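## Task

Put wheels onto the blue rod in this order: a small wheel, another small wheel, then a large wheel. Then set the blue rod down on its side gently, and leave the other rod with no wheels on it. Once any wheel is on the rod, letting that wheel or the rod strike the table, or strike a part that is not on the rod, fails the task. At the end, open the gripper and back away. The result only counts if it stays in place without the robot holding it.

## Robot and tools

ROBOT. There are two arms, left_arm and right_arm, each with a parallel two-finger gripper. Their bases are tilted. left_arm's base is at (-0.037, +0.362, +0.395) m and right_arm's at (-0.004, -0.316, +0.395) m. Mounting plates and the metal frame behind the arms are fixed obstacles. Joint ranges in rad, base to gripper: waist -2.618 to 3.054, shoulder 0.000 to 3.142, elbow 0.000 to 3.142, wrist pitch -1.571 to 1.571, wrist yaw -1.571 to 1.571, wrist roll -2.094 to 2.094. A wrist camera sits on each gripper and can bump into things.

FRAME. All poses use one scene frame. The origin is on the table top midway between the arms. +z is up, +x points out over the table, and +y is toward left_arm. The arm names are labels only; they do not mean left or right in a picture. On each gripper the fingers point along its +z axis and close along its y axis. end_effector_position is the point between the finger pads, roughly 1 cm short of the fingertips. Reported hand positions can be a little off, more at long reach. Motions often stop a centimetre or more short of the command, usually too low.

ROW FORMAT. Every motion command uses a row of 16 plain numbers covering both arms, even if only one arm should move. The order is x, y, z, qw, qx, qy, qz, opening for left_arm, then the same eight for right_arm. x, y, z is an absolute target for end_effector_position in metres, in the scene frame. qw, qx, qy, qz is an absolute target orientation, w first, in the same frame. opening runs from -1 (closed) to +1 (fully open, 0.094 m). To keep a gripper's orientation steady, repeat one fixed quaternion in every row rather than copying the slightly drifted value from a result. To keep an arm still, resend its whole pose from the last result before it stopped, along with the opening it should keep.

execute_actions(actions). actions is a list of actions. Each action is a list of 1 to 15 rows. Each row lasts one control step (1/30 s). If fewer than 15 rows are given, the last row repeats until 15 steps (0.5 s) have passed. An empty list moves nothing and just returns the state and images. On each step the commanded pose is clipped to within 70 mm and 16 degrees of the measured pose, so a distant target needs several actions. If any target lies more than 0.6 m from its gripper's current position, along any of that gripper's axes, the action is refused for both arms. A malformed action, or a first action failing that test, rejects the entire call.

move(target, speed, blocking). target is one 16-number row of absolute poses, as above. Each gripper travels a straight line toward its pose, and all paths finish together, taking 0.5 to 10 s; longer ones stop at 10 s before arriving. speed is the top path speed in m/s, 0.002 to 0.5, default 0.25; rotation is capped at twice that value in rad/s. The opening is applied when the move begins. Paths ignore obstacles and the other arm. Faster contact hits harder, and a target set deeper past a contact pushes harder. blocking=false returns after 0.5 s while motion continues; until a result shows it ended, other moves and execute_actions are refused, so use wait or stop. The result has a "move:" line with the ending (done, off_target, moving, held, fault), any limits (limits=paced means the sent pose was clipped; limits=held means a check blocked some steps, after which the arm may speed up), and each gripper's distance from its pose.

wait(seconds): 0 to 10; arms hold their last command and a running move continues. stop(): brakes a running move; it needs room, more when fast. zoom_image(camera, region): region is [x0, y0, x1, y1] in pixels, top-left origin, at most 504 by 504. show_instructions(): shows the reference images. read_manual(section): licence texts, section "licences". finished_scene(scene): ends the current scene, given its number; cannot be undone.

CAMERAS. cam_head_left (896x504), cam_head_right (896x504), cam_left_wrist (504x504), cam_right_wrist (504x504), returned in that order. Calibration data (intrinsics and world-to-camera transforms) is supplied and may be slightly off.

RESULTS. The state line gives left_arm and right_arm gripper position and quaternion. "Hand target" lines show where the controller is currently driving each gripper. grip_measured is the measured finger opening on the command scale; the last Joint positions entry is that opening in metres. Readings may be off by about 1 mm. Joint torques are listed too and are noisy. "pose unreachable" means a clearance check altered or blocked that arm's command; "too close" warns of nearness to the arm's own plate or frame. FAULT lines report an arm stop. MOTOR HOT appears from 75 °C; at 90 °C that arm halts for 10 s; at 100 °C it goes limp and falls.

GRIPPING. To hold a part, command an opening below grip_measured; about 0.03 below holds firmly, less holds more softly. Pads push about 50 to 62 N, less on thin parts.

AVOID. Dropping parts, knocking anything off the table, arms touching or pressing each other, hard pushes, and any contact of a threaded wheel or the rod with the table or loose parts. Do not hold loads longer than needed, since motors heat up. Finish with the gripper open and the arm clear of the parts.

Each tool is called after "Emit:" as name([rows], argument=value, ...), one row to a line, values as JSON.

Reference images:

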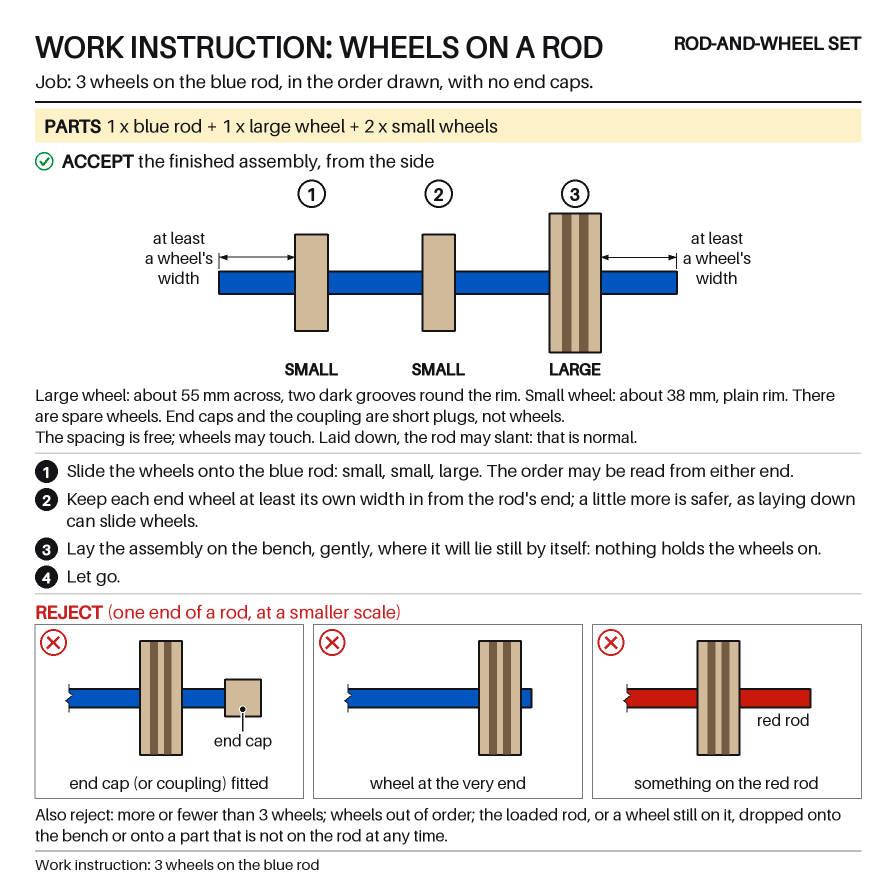

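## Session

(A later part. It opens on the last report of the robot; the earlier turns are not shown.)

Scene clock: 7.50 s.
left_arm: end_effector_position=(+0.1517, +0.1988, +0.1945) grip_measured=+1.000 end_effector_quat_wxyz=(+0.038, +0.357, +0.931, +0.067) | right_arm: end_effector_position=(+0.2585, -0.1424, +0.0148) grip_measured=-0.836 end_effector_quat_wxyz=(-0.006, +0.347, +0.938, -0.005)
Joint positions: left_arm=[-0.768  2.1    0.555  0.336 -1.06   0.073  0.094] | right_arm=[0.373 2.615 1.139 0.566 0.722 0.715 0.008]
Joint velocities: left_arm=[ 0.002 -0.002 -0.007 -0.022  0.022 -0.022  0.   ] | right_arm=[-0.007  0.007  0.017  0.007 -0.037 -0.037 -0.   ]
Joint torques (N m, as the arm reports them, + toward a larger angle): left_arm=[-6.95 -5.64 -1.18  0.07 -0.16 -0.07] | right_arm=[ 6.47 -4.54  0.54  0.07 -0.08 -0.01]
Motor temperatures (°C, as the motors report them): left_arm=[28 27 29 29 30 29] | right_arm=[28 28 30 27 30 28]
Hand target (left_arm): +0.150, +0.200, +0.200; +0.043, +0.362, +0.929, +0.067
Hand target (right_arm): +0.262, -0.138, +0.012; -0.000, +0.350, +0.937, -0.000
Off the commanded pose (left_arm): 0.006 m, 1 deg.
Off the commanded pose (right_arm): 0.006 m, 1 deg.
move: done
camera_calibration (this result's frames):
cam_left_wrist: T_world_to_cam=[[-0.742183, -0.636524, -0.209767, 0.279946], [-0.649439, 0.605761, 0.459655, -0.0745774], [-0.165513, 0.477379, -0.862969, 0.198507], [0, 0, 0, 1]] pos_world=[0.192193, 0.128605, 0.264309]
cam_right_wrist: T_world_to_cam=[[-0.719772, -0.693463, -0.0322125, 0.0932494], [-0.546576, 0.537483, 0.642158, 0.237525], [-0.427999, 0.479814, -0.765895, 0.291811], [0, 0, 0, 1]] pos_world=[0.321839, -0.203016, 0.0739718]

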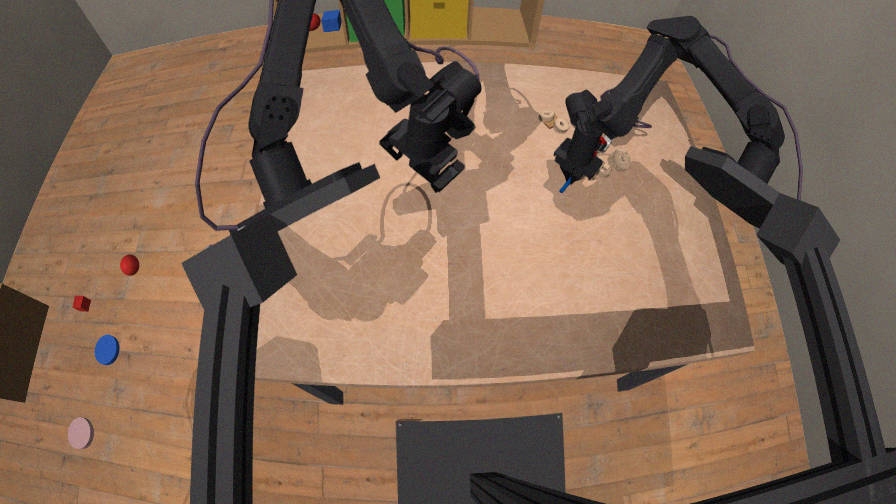

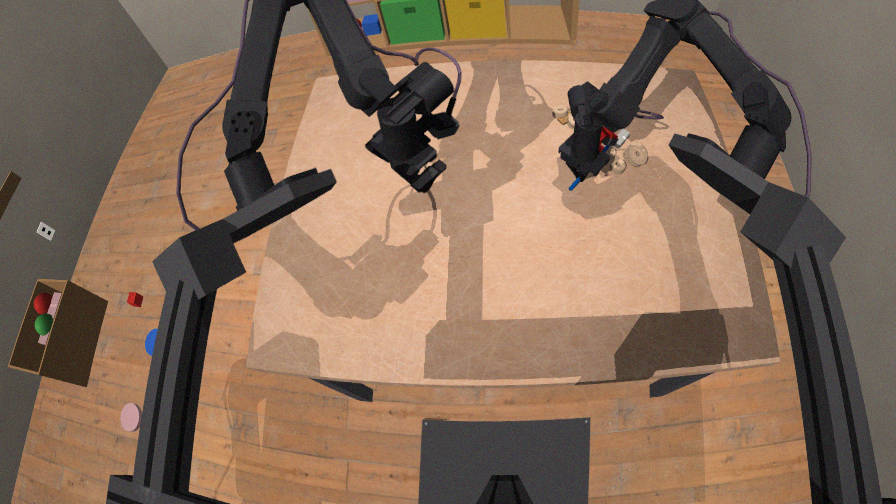

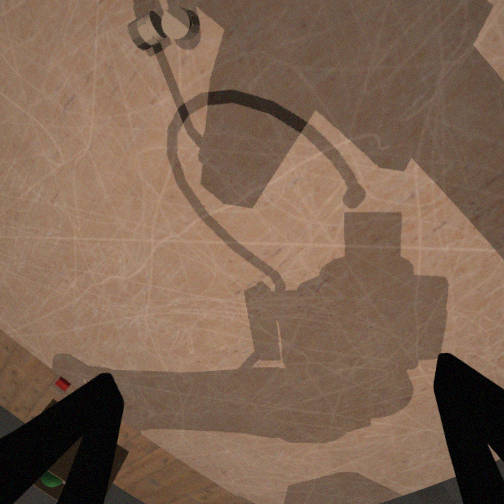

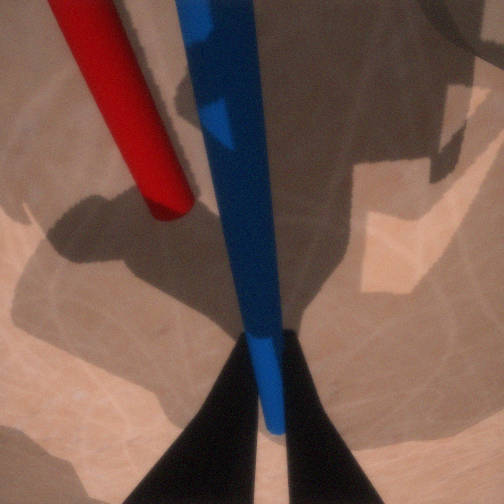

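Emit:
move(target=[0.10,0.25,0.2,0.043,0.362,0.929,0.067,1, 0.22,-0.10,0.06,0,0.35,0.937,0,-0.9], speed=0.1)

Emit:
move(target=[0.10,0.25,0.2,0.043,0.362,0.929,0.067,1, 0.18,0.04,0.02,0,0.35,0.937,0,-0.9], speed=0.15)

Emit:
move(target=[0.10,0.25,0.2,0.043,0.362,0.929,0.067,1, 0.18,0.04,0.02,0,0.35,0.937,0,0])

Emit:
move(target=[0.10,0.25,0.2,0.043,0.362,0.929,0.067,1, 0.33,-0.2,0.2,0,0.35,0.937,0,1])

Scene clock: 9.13 s.
left_arm: end_effector_position=(+0.1077, +0.2439, +0.1990) grip_measured=+1.000 end_effector_quat_wxyz=(+0.048, +0.350, +0.933, +0.064) | right_arm: end_effector_position=(+0.2316, -0.1043, +0.0559) grip_measured=-0.836 end_effector_quat_wxyz=(+0.003, +0.361, +0.932, +0.004)
Joint positions: left_arm=[-0.768  2.141  0.287  0.686 -1.06   0.094  0.094] | right_arm=[0.528 2.632 1.064 0.57  0.803 0.897 0.008]
Joint velocities: left_arm=[-0.002 -0.002  0.002  0.007 -0.007 -0.037  0.   ] | right_arm=[ 0.007 -0.007  0.012 -0.081 -0.051 -0.037 -0.001]
Joint torques (N m, as the arm reports them, + toward a larger angle): left_arm=[-4.53 -2.48 -2.64  0.33 -0.1   0.  ] | right_arm=[ 7.84 -4.38 -2.21 -0.03  0.15  0.06]
Motor temperatures (°C, as the motors report them): left_arm=[28 27 29 29 30 29] | right_arm=[28 28 30 27 30 28]
Hand target (left_arm): +0.100, +0.251, +0.199; +0.043, +0.362, +0.929, +0.067
Hand target (right_arm): +0.220, -0.102, +0.060; +0.001, +0.350, +0.937, -0.001
Off the commanded pose (left_arm): 0.010 m, 2 deg.
Off the commanded pose (right_arm): 0.013 m, 2 deg.
move: off_target (right_arm)
camera_calibration (this result's frames):
cam_left_wrist: T_world_to_cam=[[-0.730697, -0.648387, -0.213718, 0.279365], [-0.664612, 0.603996, 0.439863, -0.126535], [-0.156117, 0.463447, -0.872264, 0.17784], [0, 0, 0, 1]] pos_world=[0.147799, 0.175144, 0.270486]
cam_right_wrist: T_world_to_cam=[[-0.739142, -0.671084, -0.0575807, 0.109857], [-0.545715, 0.546557, 0.635193, 0.177103], [-0.394797, 0.500921, -0.770204, 0.288285], [0, 0, 0, 1]] pos_world=[0.291662, -0.167482, 0.115869]

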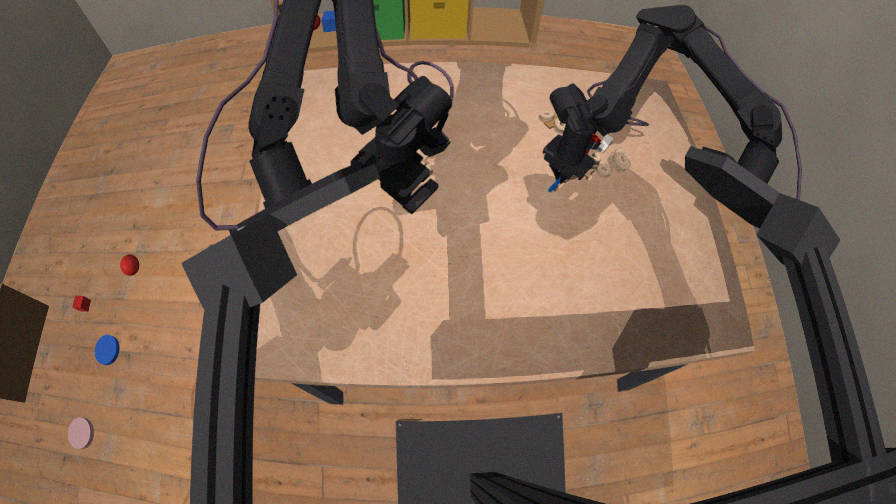

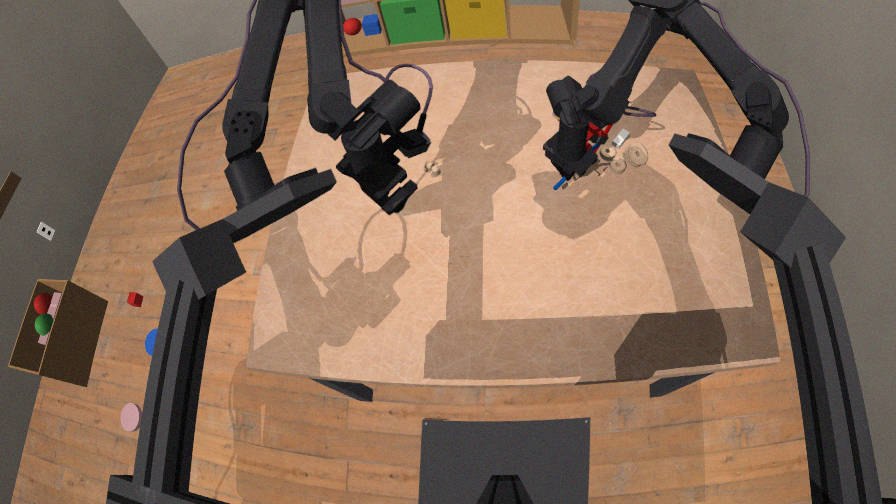

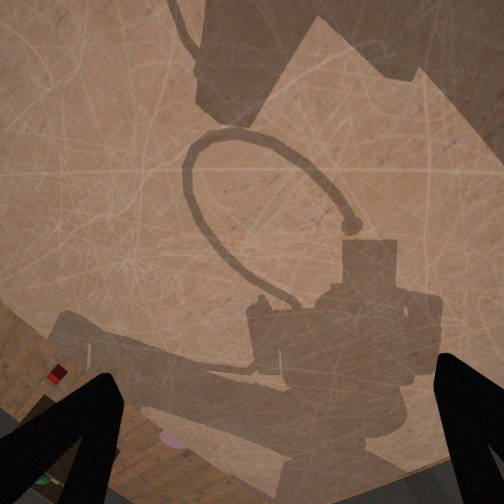

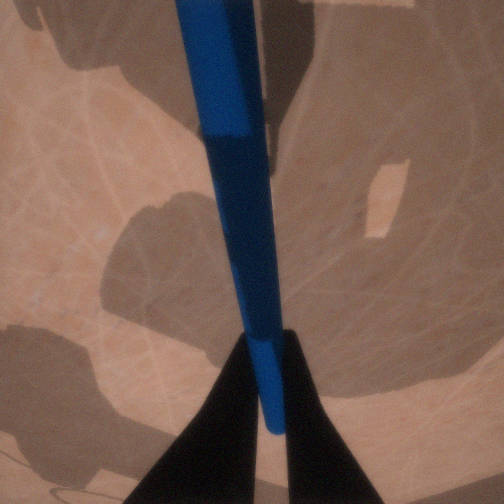

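Scene clock: 10.67 s.
left_arm: end_effector_position=(+0.1077, +0.2439, +0.1990) grip_measured=+1.000 end_effector_quat_wxyz=(+0.049, +0.350, +0.933, +0.064) | right_arm: end_effector_position=(+0.1807, +0.0322, +0.0150) grip_measured=-0.836 end_effector_quat_wxyz=(-0.007, +0.357, +0.934, +0.006)
Joint positions: left_arm=[-0.768  2.141  0.287  0.687 -1.06   0.094  0.094] | right_arm=[0.697 3.137 1.704 0.247 0.866 1.127 0.008]
Joint velocities: left_arm=[-0.002 -0.002  0.017 -0.066  0.022 -0.007  0.   ] | right_arm=[-0.007 -0.007 -0.002 -0.007  0.022  0.007  0.   ]
Joint torques (N m, as the arm reports them, + toward a larger angle): left_arm=[-4.93 -2.66 -2.56  0.25 -0.12 -0.04] | right_arm=[ 9.7  -4.82  2.05 -0.31  0.08  0.05]
Motor temperatures (°C, as the motors report them): left_arm=[28 27 29 29 30 29] | right_arm=[28 28 30 27 30 28]
Hand target (left_arm): +0.100, +0.250, +0.200; +0.043, +0.362, +0.929, +0.067
Hand target (right_arm): +0.179, +0.038, +0.020; -0.004, +0.350, +0.937, +0.007
Off the commanded pose (left_arm): 0.010 m, 2 deg.
Off the commanded pose (right_arm): 0.009 m, 1 deg.
joint sent to its limit (right arm) — the command would take joint 2 (shoulder) past its upper limit, so that joint was sent only as far as its limit.
move: done
camera_calibration (this result's frames):
cam_left_wrist: T_world_to_cam=[[-0.730464, -0.648639, -0.21375, 0.279421], [-0.664872, 0.603863, 0.439653, -0.12638], [-0.1561, 0.463267, -0.872362, 0.177928], [0, 0, 0, 1]] pos_world=[0.147855, 0.175131, 0.270508]
cam_right_wrist: T_world_to_cam=[[-0.733021, -0.67832, -0.0506171, 0.160539], [-0.539517, 0.534476, 0.650582, 0.0997734], [-0.414249, 0.504199, -0.757747, 0.171508], [0, 0, 0, 1]] pos_world=[0.242555, -0.0309034, 0.0731748]

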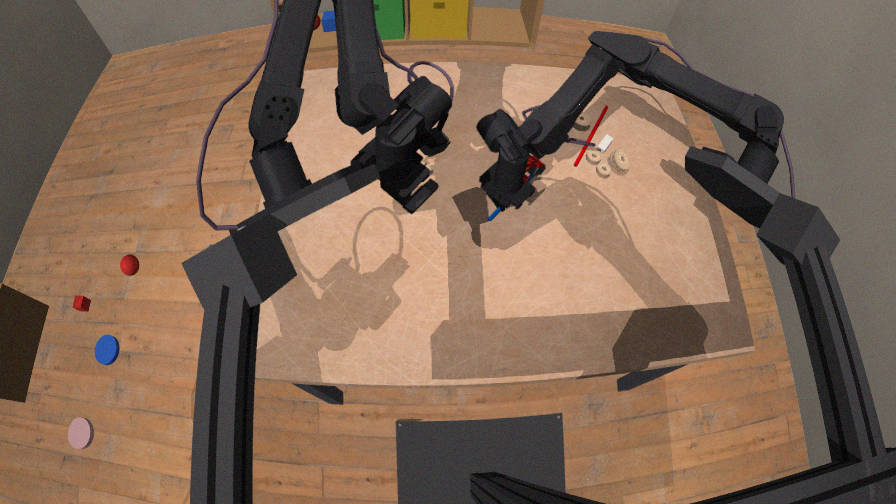

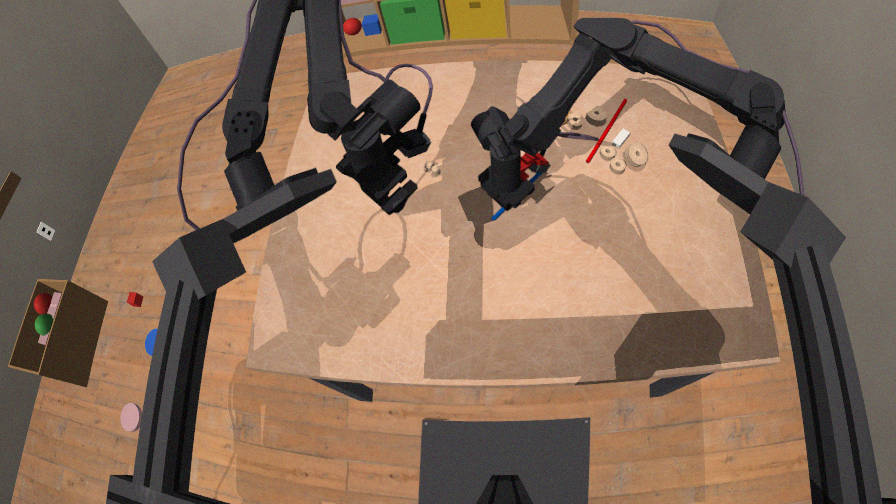

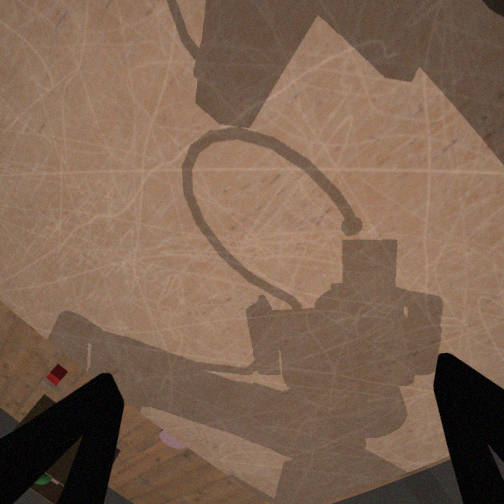

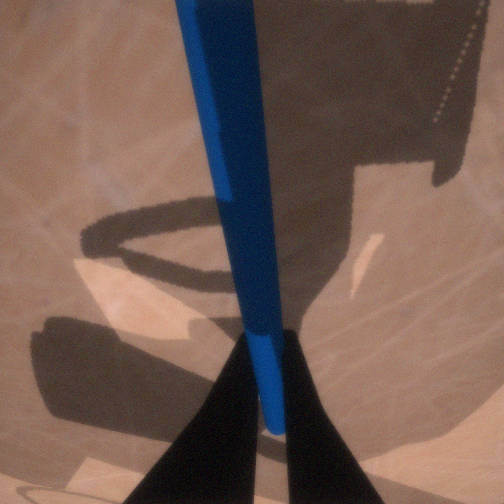

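Scene clock: 11.37 s.
left_arm: end_effector_position=(+0.1077, +0.2439, +0.1990) grip_measured=+1.000 end_effector_quat_wxyz=(+0.049, +0.350, +0.933, +0.064) | right_arm: end_effector_position=(+0.1808, +0.0322, +0.0150) grip_measured=-0.002 end_effector_quat_wxyz=(-0.009, +0.357, +0.934, +0.004)
Joint positions: left_arm=[-0.768  2.141  0.287  0.687 -1.06   0.094  0.094] | right_arm=[0.697 3.137 1.71  0.234 0.866 1.132 0.047]
Joint velocities: left_arm=[ 0.002  0.007  0.007  0.007 -0.022  0.007  0.   ] | right_arm=[-0.007 -0.002  0.007  0.007  0.037  0.022 -0.001]
Joint torques (N m, as the arm reports them, + toward a larger angle): left_arm=[-4.95 -2.69 -2.58  0.25 -0.12 -0.03] | right_arm=[ 9.53 -4.72  2.21 -0.28  0.07  0.08]
Motor temperatures (°C, as the motors report them): left_arm=[28 27 29 29 30 29] | right_arm=[28 28 30 27 30 28]
Hand target (left_arm): +0.100, +0.250, +0.200; +0.043, +0.362, +0.929, +0.067
Hand target (right_arm): +0.180, +0.039, +0.020; -0.005, +0.350, +0.937, +0.007
Off the commanded pose (left_arm): 0.010 m, 2 deg.
Off the commanded pose (right_arm): 0.009 m, 1 deg.
joint sent to its limit (right arm) — the command would take joint 2 (shoulder) past its upper limit, so that joint was sent only as far as its limit.
move: done
camera_calibration (this result's frames):
cam_left_wrist: T_world_to_cam=[[-0.730464, -0.648639, -0.21375, 0.279421], [-0.664872, 0.603863, 0.439653, -0.12638], [-0.1561, 0.463267, -0.872362, 0.177928], [0, 0, 0, 1]] pos_world=[0.147855, 0.175131, 0.270508]
cam_right_wrist: T_world_to_cam=[[-0.733498, -0.678104, -0.0464305, 0.160622], [-0.536625, 0.535828, 0.65186, 0.0992088], [-0.41715, 0.503054, -0.756916, 0.17207], [0, 0, 0, 1]] pos_world=[0.242833, -0.0308009, 0.0730304]

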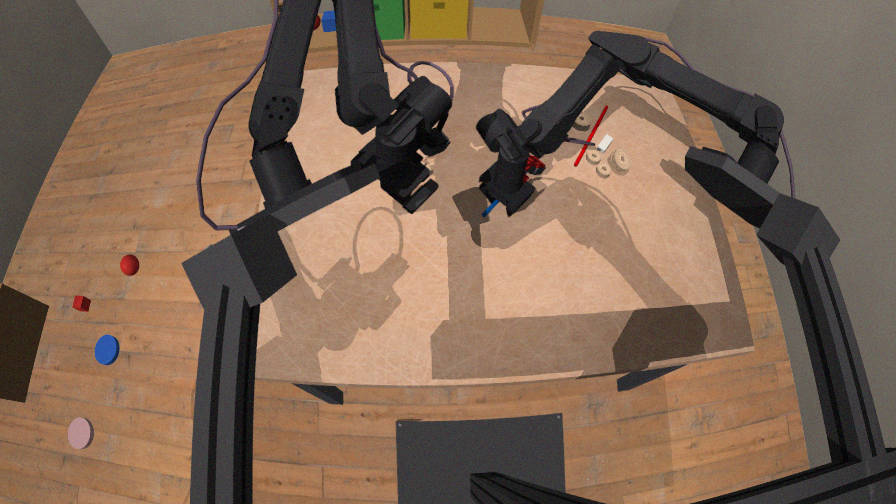

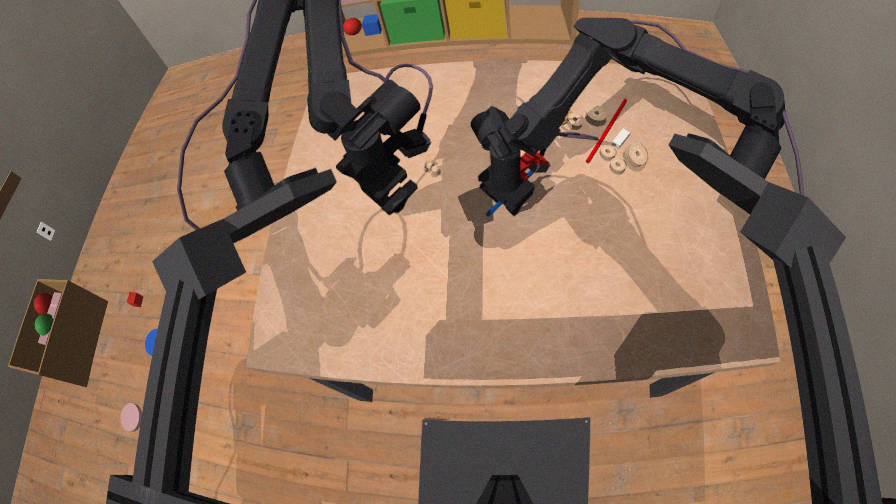

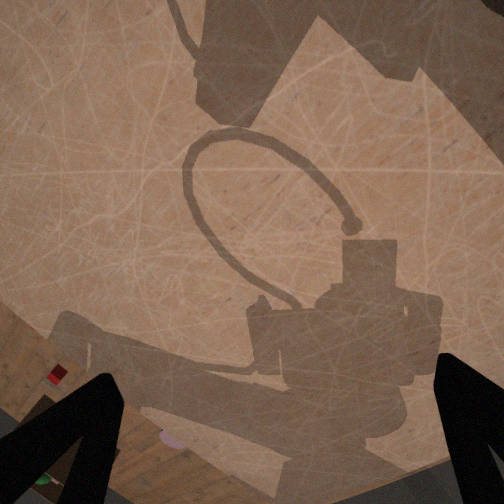

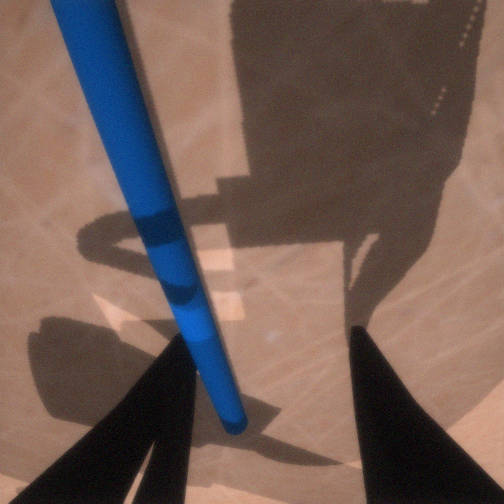

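Scene clock: 13.40 s.
left_arm: end_effector_position=(+0.1077, +0.2439, +0.1990) grip_measured=+1.000 end_effector_quat_wxyz=(+0.049, +0.350, +0.933, +0.064) | right_arm: end_effector_position=(+0.3381, -0.1989, +0.1972) grip_measured=+1.000 end_effector_quat_wxyz=(+0.007, +0.362, +0.932, +0.002)
Joint positions: left_arm=[-0.768  2.141  0.287  0.687 -1.06   0.094  0.094] | right_arm=[ 0.607  1.909  0.952 -0.109  0.851  0.995  0.094]
Joint velocities: left_arm=[ 0.007  0.007 -0.017  0.007  0.007  0.037  0.   ] | right_arm=[-0.017  0.002 -0.012 -0.007  0.007 -0.037  0.   ]
Joint torques (N m, as the arm reports them, + toward a larger angle): left_arm=[-4.96 -2.68 -2.55  0.25 -0.12 -0.02] | right_arm=[ 5.9  -5.72  1.76 -0.18 -0.07 -0.05]
Motor temperatures (°C, as the motors report them): left_arm=[28 27 29 29 30 29] | right_arm=[29 28 30 27 30 28]
Hand target (left_arm): +0.100, +0.250, +0.200; +0.043, +0.362, +0.929, +0.067
Hand target (right_arm): +0.331, -0.198, +0.198; -0.000, +0.350, +0.937, -0.000
Off the commanded pose (left_arm): 0.010 m, 2 deg.
Off the commanded pose (right_arm): 0.009 m, 2 deg.
move: done
camera_calibration (this result's frames):
cam_left_wrist: T_world_to_cam=[[-0.730464, -0.648639, -0.21375, 0.279421], [-0.664872, 0.603863, 0.439653, -0.12638], [-0.1561, 0.463267, -0.872362, 0.177928], [0, 0, 0, 1]] pos_world=[0.147855, 0.175131, 0.270508]
cam_right_wrist: T_world_to_cam=[[-0.74021, -0.669992, -0.0565775, 0.133636], [-0.547906, 0.55227, 0.628329, 0.200447], [-0.389729, 0.496094, -0.775888, 0.484985], [0, 0, 0, 1]] pos_world=[0.397757, -0.261764, 0.257908]

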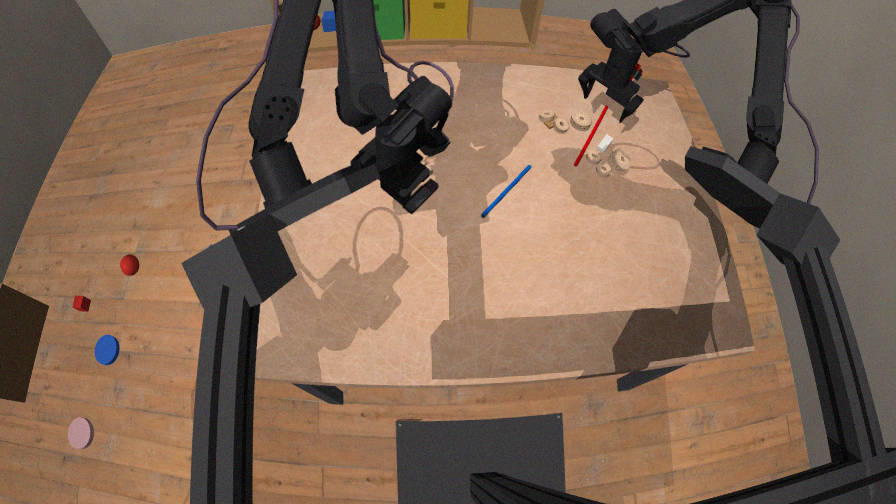

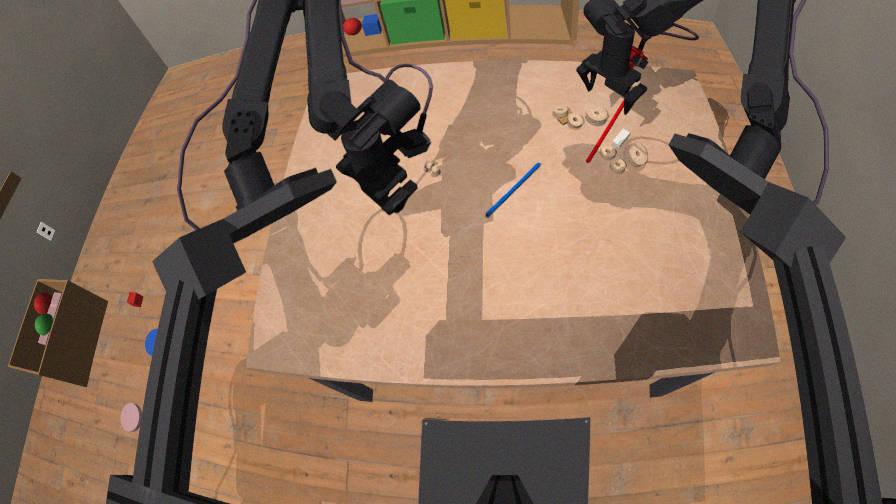

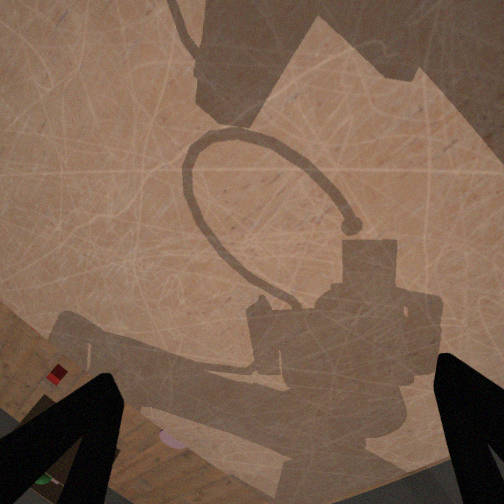

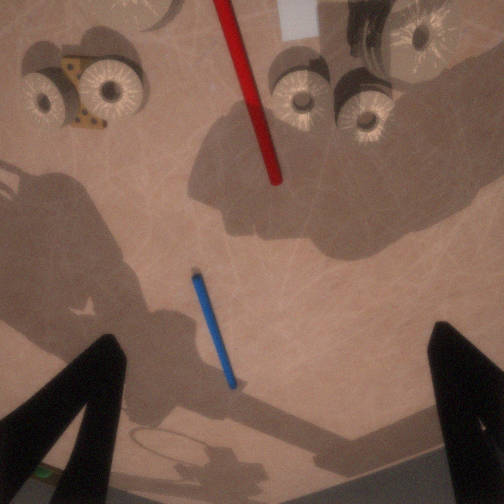

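Emit:
move(target=[0.198,0.061,0.06,0,0.937,-0.35,0,0, 0.33,-0.2,0.2,0,0.35,0.937,0,1])

Scene clock: 20.63 s.
left_arm: end_effector_position=(+0.1954, +0.0696, +0.0550) grip_measured=+0.003 end_effector_quat_wxyz=(-0.246, +0.966, -0.069, -0.035) | right_arm: end_effector_position=(+0.3376, -0.1990, +0.1972) grip_measured=+1.000 end_effector_quat_wxyz=(+0.006, +0.361, +0.932, +0.002)
Joint positions: left_arm=[-0.639  3.144  2.355 -1.111 -1.185  2.083  0.047] | right_arm=[ 0.607  1.909  0.952 -0.112  0.851  0.995  0.094]
Joint velocities: left_arm=[-0.032 -0.002 -0.017 -0.022 -0.037  0.022 -0.   ] | right_arm=[ 0.002 -0.012  0.002  0.007 -0.081 -0.007  0.   ]
Joint torques (N m, as the arm reports them, + toward a larger angle): left_arm=[-11.98  -6.67   2.82  -0.88  -0.11   0.06] | right_arm=[ 5.99 -6.4   0.55 -0.22  0.   -0.03]
Motor temperatures (°C, as the motors report them): left_arm=[29 27 29 29 30 29] | right_arm=[29 29 30 27 30 28]
Hand target (left_arm): +0.196, +0.060, +0.063; -0.240, +0.967, -0.082, -0.025
Hand target (right_arm): +0.330, -0.200, +0.200; -0.000, +0.350, +0.937, +0.000
Off the commanded pose (left_arm): 0.010 m, 43 deg; orientation clipped at the last step of the last action.
Off the commanded pose (right_arm): 0.008 m, 2 deg.
joint sent to its limit (left arm) — the command would take joint 2 (shoulder) past its upper limit and joint 6 (wrist roll) past its upper limit, so those joints were sent only as far as their limits.
move: off_target (left_arm); limits=paced
camera_calibration (this result's frames):
cam_left_wrist: T_world_to_cam=[[0.275082, 0.872747, 0.403289, -0.136744], [0.868833, -0.405269, 0.284405, -0.120435], [0.411654, 0.272156, -0.869754, 0.0489715], [0, 0, 0, 1]] pos_world=[0.122095, 0.0572064, 0.131993]
cam_right_wrist: T_world_to_cam=[[-0.738787, -0.671694, -0.0549517, 0.13202], [-0.547883, 0.55112, 0.629358, 0.199742], [-0.392451, 0.495069, -0.775171, 0.485368], [0, 0, 0, 1]] pos_world=[0.397453, -0.261696, 0.257789]

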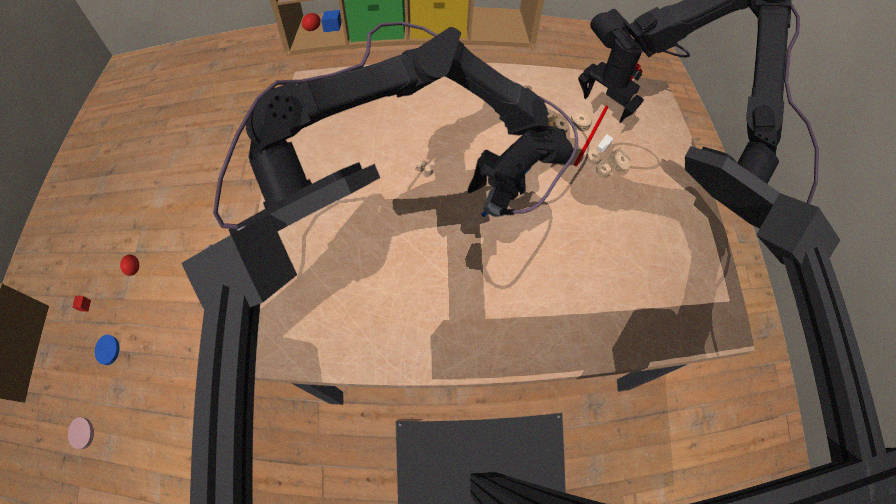

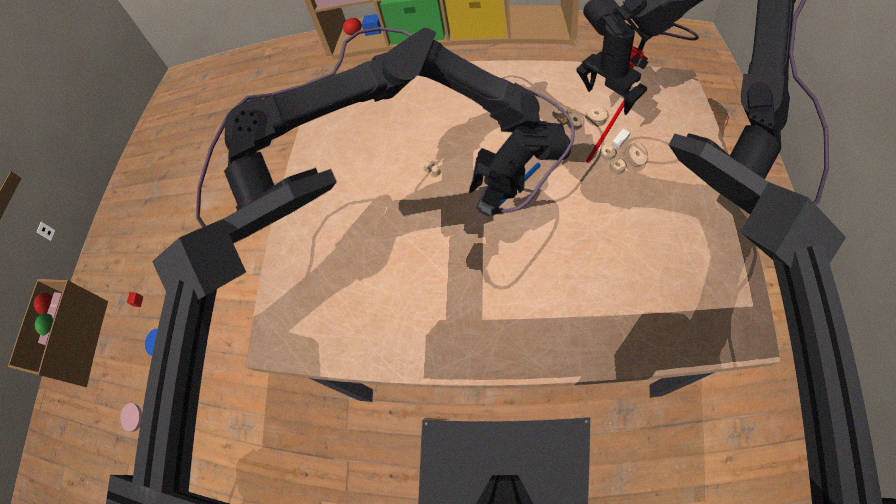

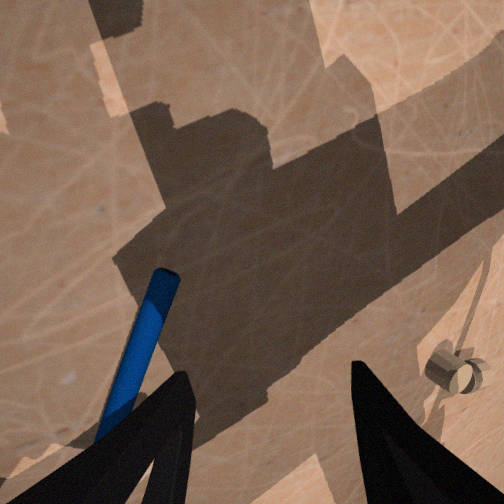

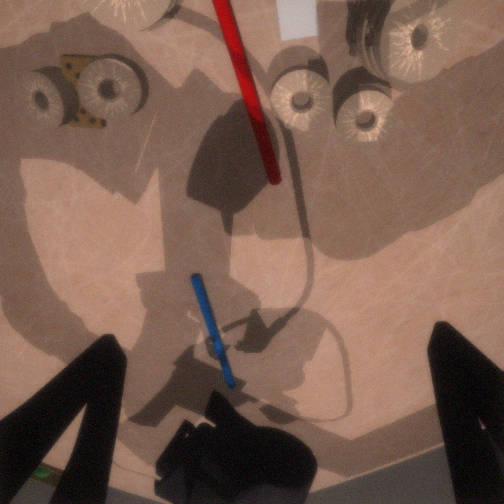

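Emit:
move(target=[0.2,0.1,0.15,0,0.707,0.707,0,0, 0.33,-0.2,0.2,0,0.35,0.937,0,1])

Emit:
move(target=[0.287,-0.016,0.06,0,0.35,0.937,0,0, 0.33,-0.2,0.2,0,0.35,0.937,0,1])

Scene clock: 25.00 s.
left_arm: end_effector_position=(+0.2026, +0.1063, +0.1403) grip_measured=+0.003 end_effector_quat_wxyz=(-0.015, +0.705, +0.709, +0.009) | right_arm: end_effector_position=(+0.3376, -0.1990, +0.1972) grip_measured=+1.000 end_effector_quat_wxyz=(+0.006, +0.361, +0.932, +0.002)
Joint positions: left_arm=[-0.678  2.34   1.089  0.049 -0.901  0.962  0.047] | right_arm=[ 0.607  1.909  0.952 -0.112  0.851  0.995  0.094]
Joint velocities: left_arm=[ 0.012 -0.012  0.012 -0.051  0.007 -0.066  0.   ] | right_arm=[-0.002 -0.007  0.007  0.007  0.051 -0.051  0.   ]
Joint torques (N m, as the arm reports them, + toward a larger angle): left_arm=[-9.31 -8.01 -0.96  0.16  0.1  -0.02] | right_arm=[ 6.01 -6.57  0.58 -0.24 -0.04 -0.09]
Motor temperatures (°C, as the motors report them): left_arm=[29 28 29 29 30 29] | right_arm=[29 29 30 27 30 28]
Hand target (left_arm): +0.201, +0.100, +0.149; -0.003, +0.706, +0.708, -0.000
Hand target (right_arm): +0.330, -0.200, +0.200; +0.000, +0.350, +0.937, +0.000
Off the commanded pose (left_arm): 0.012 m, 2 deg.
Off the commanded pose (right_arm): 0.008 m, 2 deg.
move: off_target (left_arm)
camera_calibration (this result's frames):
cam_left_wrist: T_world_to_cam=[[-0.990888, 0.127362, -0.0438111, 0.19337], [0.0884239, 0.86052, 0.501684, -0.143058], [0.101596, 0.493239, -0.863941, 0.148666], [0, 0, 0, 1]] pos_world=[0.189154, 0.0251484, 0.20868]
cam_right_wrist: T_world_to_cam=[[-0.738787, -0.671694, -0.0549517, 0.13202], [-0.547883, 0.55112, 0.629358, 0.199742], [-0.392451, 0.495069, -0.775171, 0.485368], [0, 0, 0, 1]] pos_world=[0.397453, -0.261696, 0.257789]

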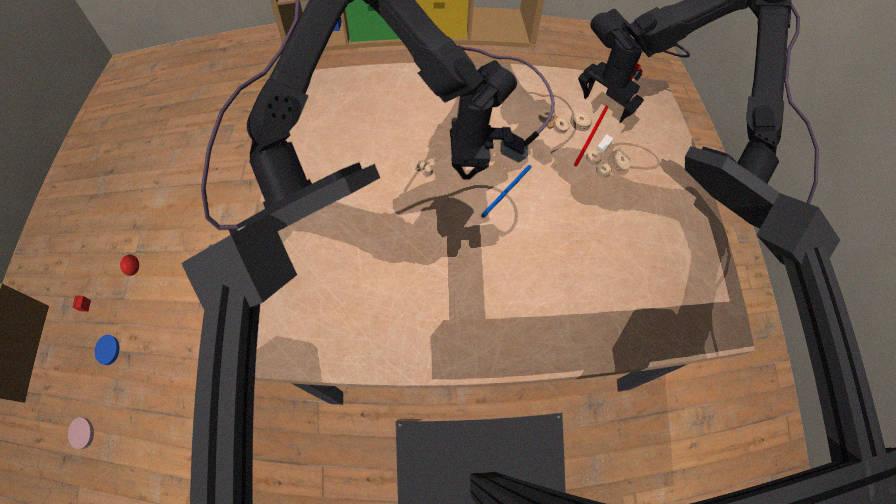

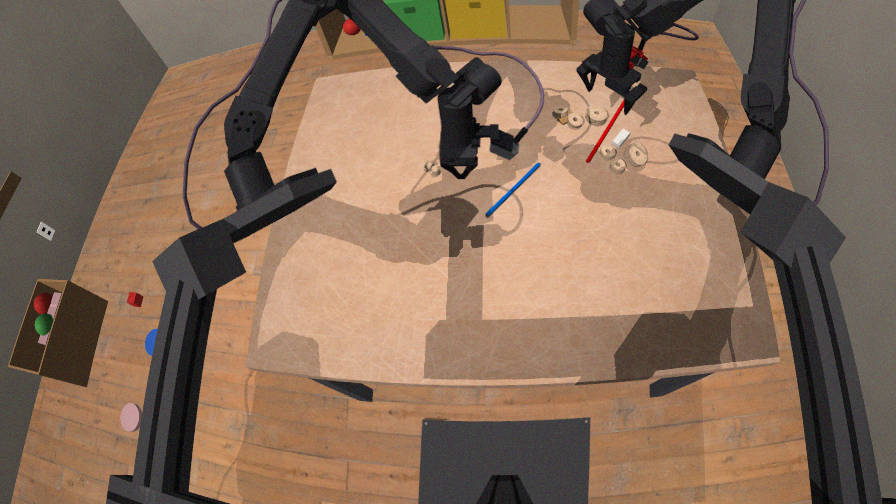

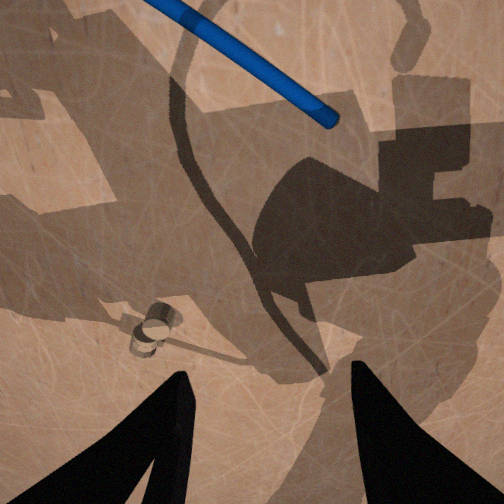

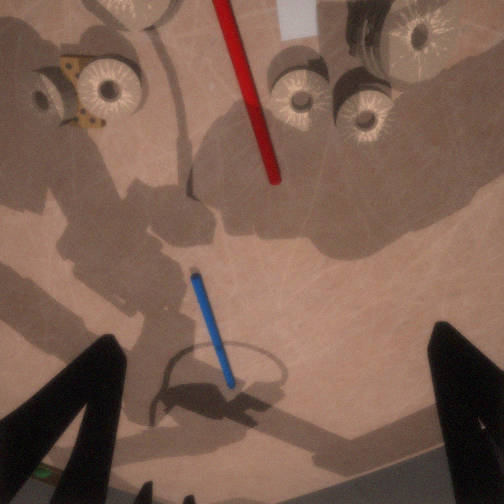

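Scene clock: 27.33 s.
left_arm: end_effector_position=(+0.2847, -0.0077, +0.0572) grip_measured=+0.003 end_effector_quat_wxyz=(-0.004, +0.351, +0.936, +0.008) | right_arm: end_effector_position=(+0.3376, -0.1990, +0.1972) grip_measured=+1.000 end_effector_quat_wxyz=(+0.006, +0.361, +0.932, +0.002)
Joint positions: left_arm=[-0.617  2.855  2.053 -0.31  -0.866  0.22   0.047] | right_arm=[ 0.607  1.909  0.952 -0.112  0.851  0.995  0.094]
Joint velocities: left_arm=[ 0.032 -0.027  0.002 -0.066  0.037 -0.022 -0.001] | right_arm=[-0.012  0.017 -0.012  0.022  0.007 -0.022  0.   ]
Joint torques (N m, as the arm reports them, + toward a larger angle): left_arm=[-11.16  -7.75   3.99  -0.03   0.05  -0.09] | right_arm=[ 5.97 -6.63  0.66 -0.23 -0.06  0.02]
Motor temperatures (°C, as the motors report them): left_arm=[30 28 29 29 30 29] | right_arm=[29 29 30 27 30 28]
Hand target (left_arm): +0.285, -0.017, +0.062; -0.000, +0.350, +0.937, -0.000
Hand target (right_arm): +0.330, -0.200, +0.200; +0.000, +0.350, +0.937, +0.000
Off the commanded pose (left_arm): 0.009 m, 1 deg.
Off the commanded pose (right_arm): 0.008 m, 2 deg.
move: done
camera_calibration (this result's frames):
cam_left_wrist: T_world_to_cam=[[-0.749058, -0.659033, -0.0677264, 0.212001], [-0.601827, 0.63415, 0.485445, 0.185223], [-0.276976, 0.404386, -0.87164, 0.232259], [0, 0, 0, 1]] pos_world=[0.334603, -0.0716657, 0.126889]
cam_right_wrist: T_world_to_cam=[[-0.738787, -0.671694, -0.0549517, 0.13202], [-0.547883, 0.55112, 0.629358, 0.199742], [-0.392451, 0.495069, -0.775171, 0.485368], [0, 0, 0, 1]] pos_world=[0.397453, -0.261696, 0.257789]

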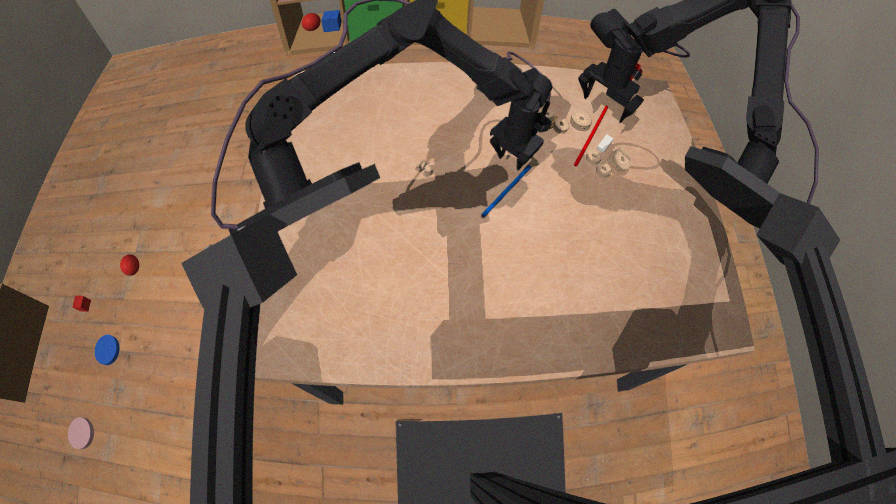

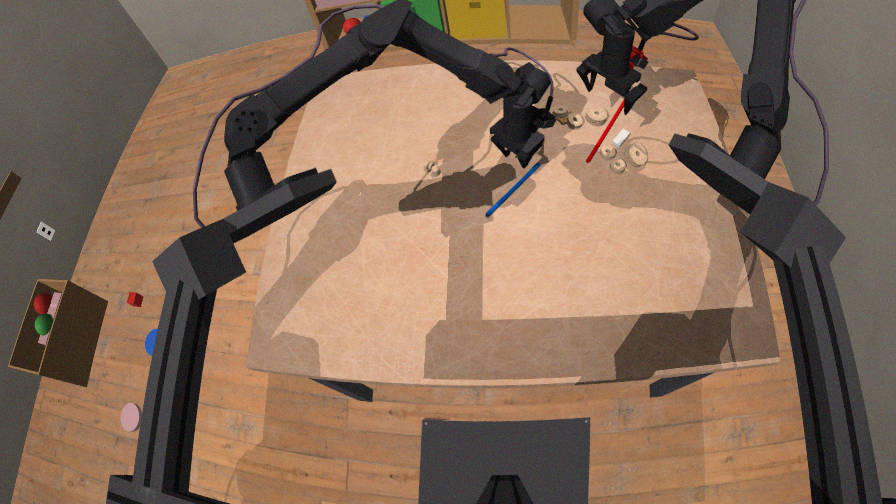

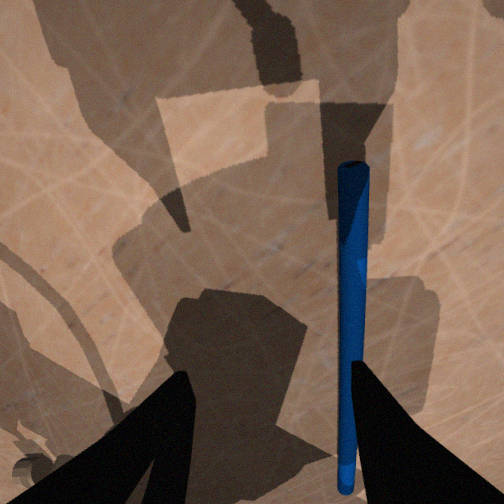

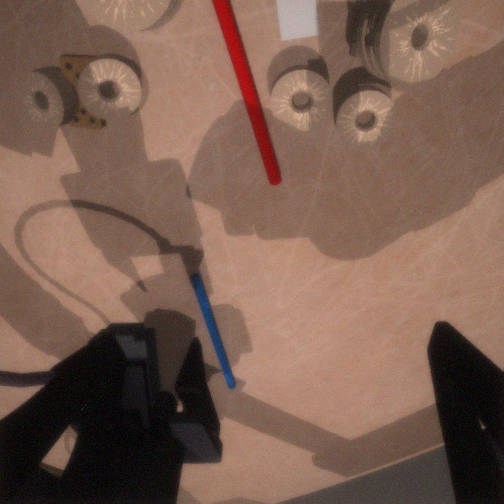

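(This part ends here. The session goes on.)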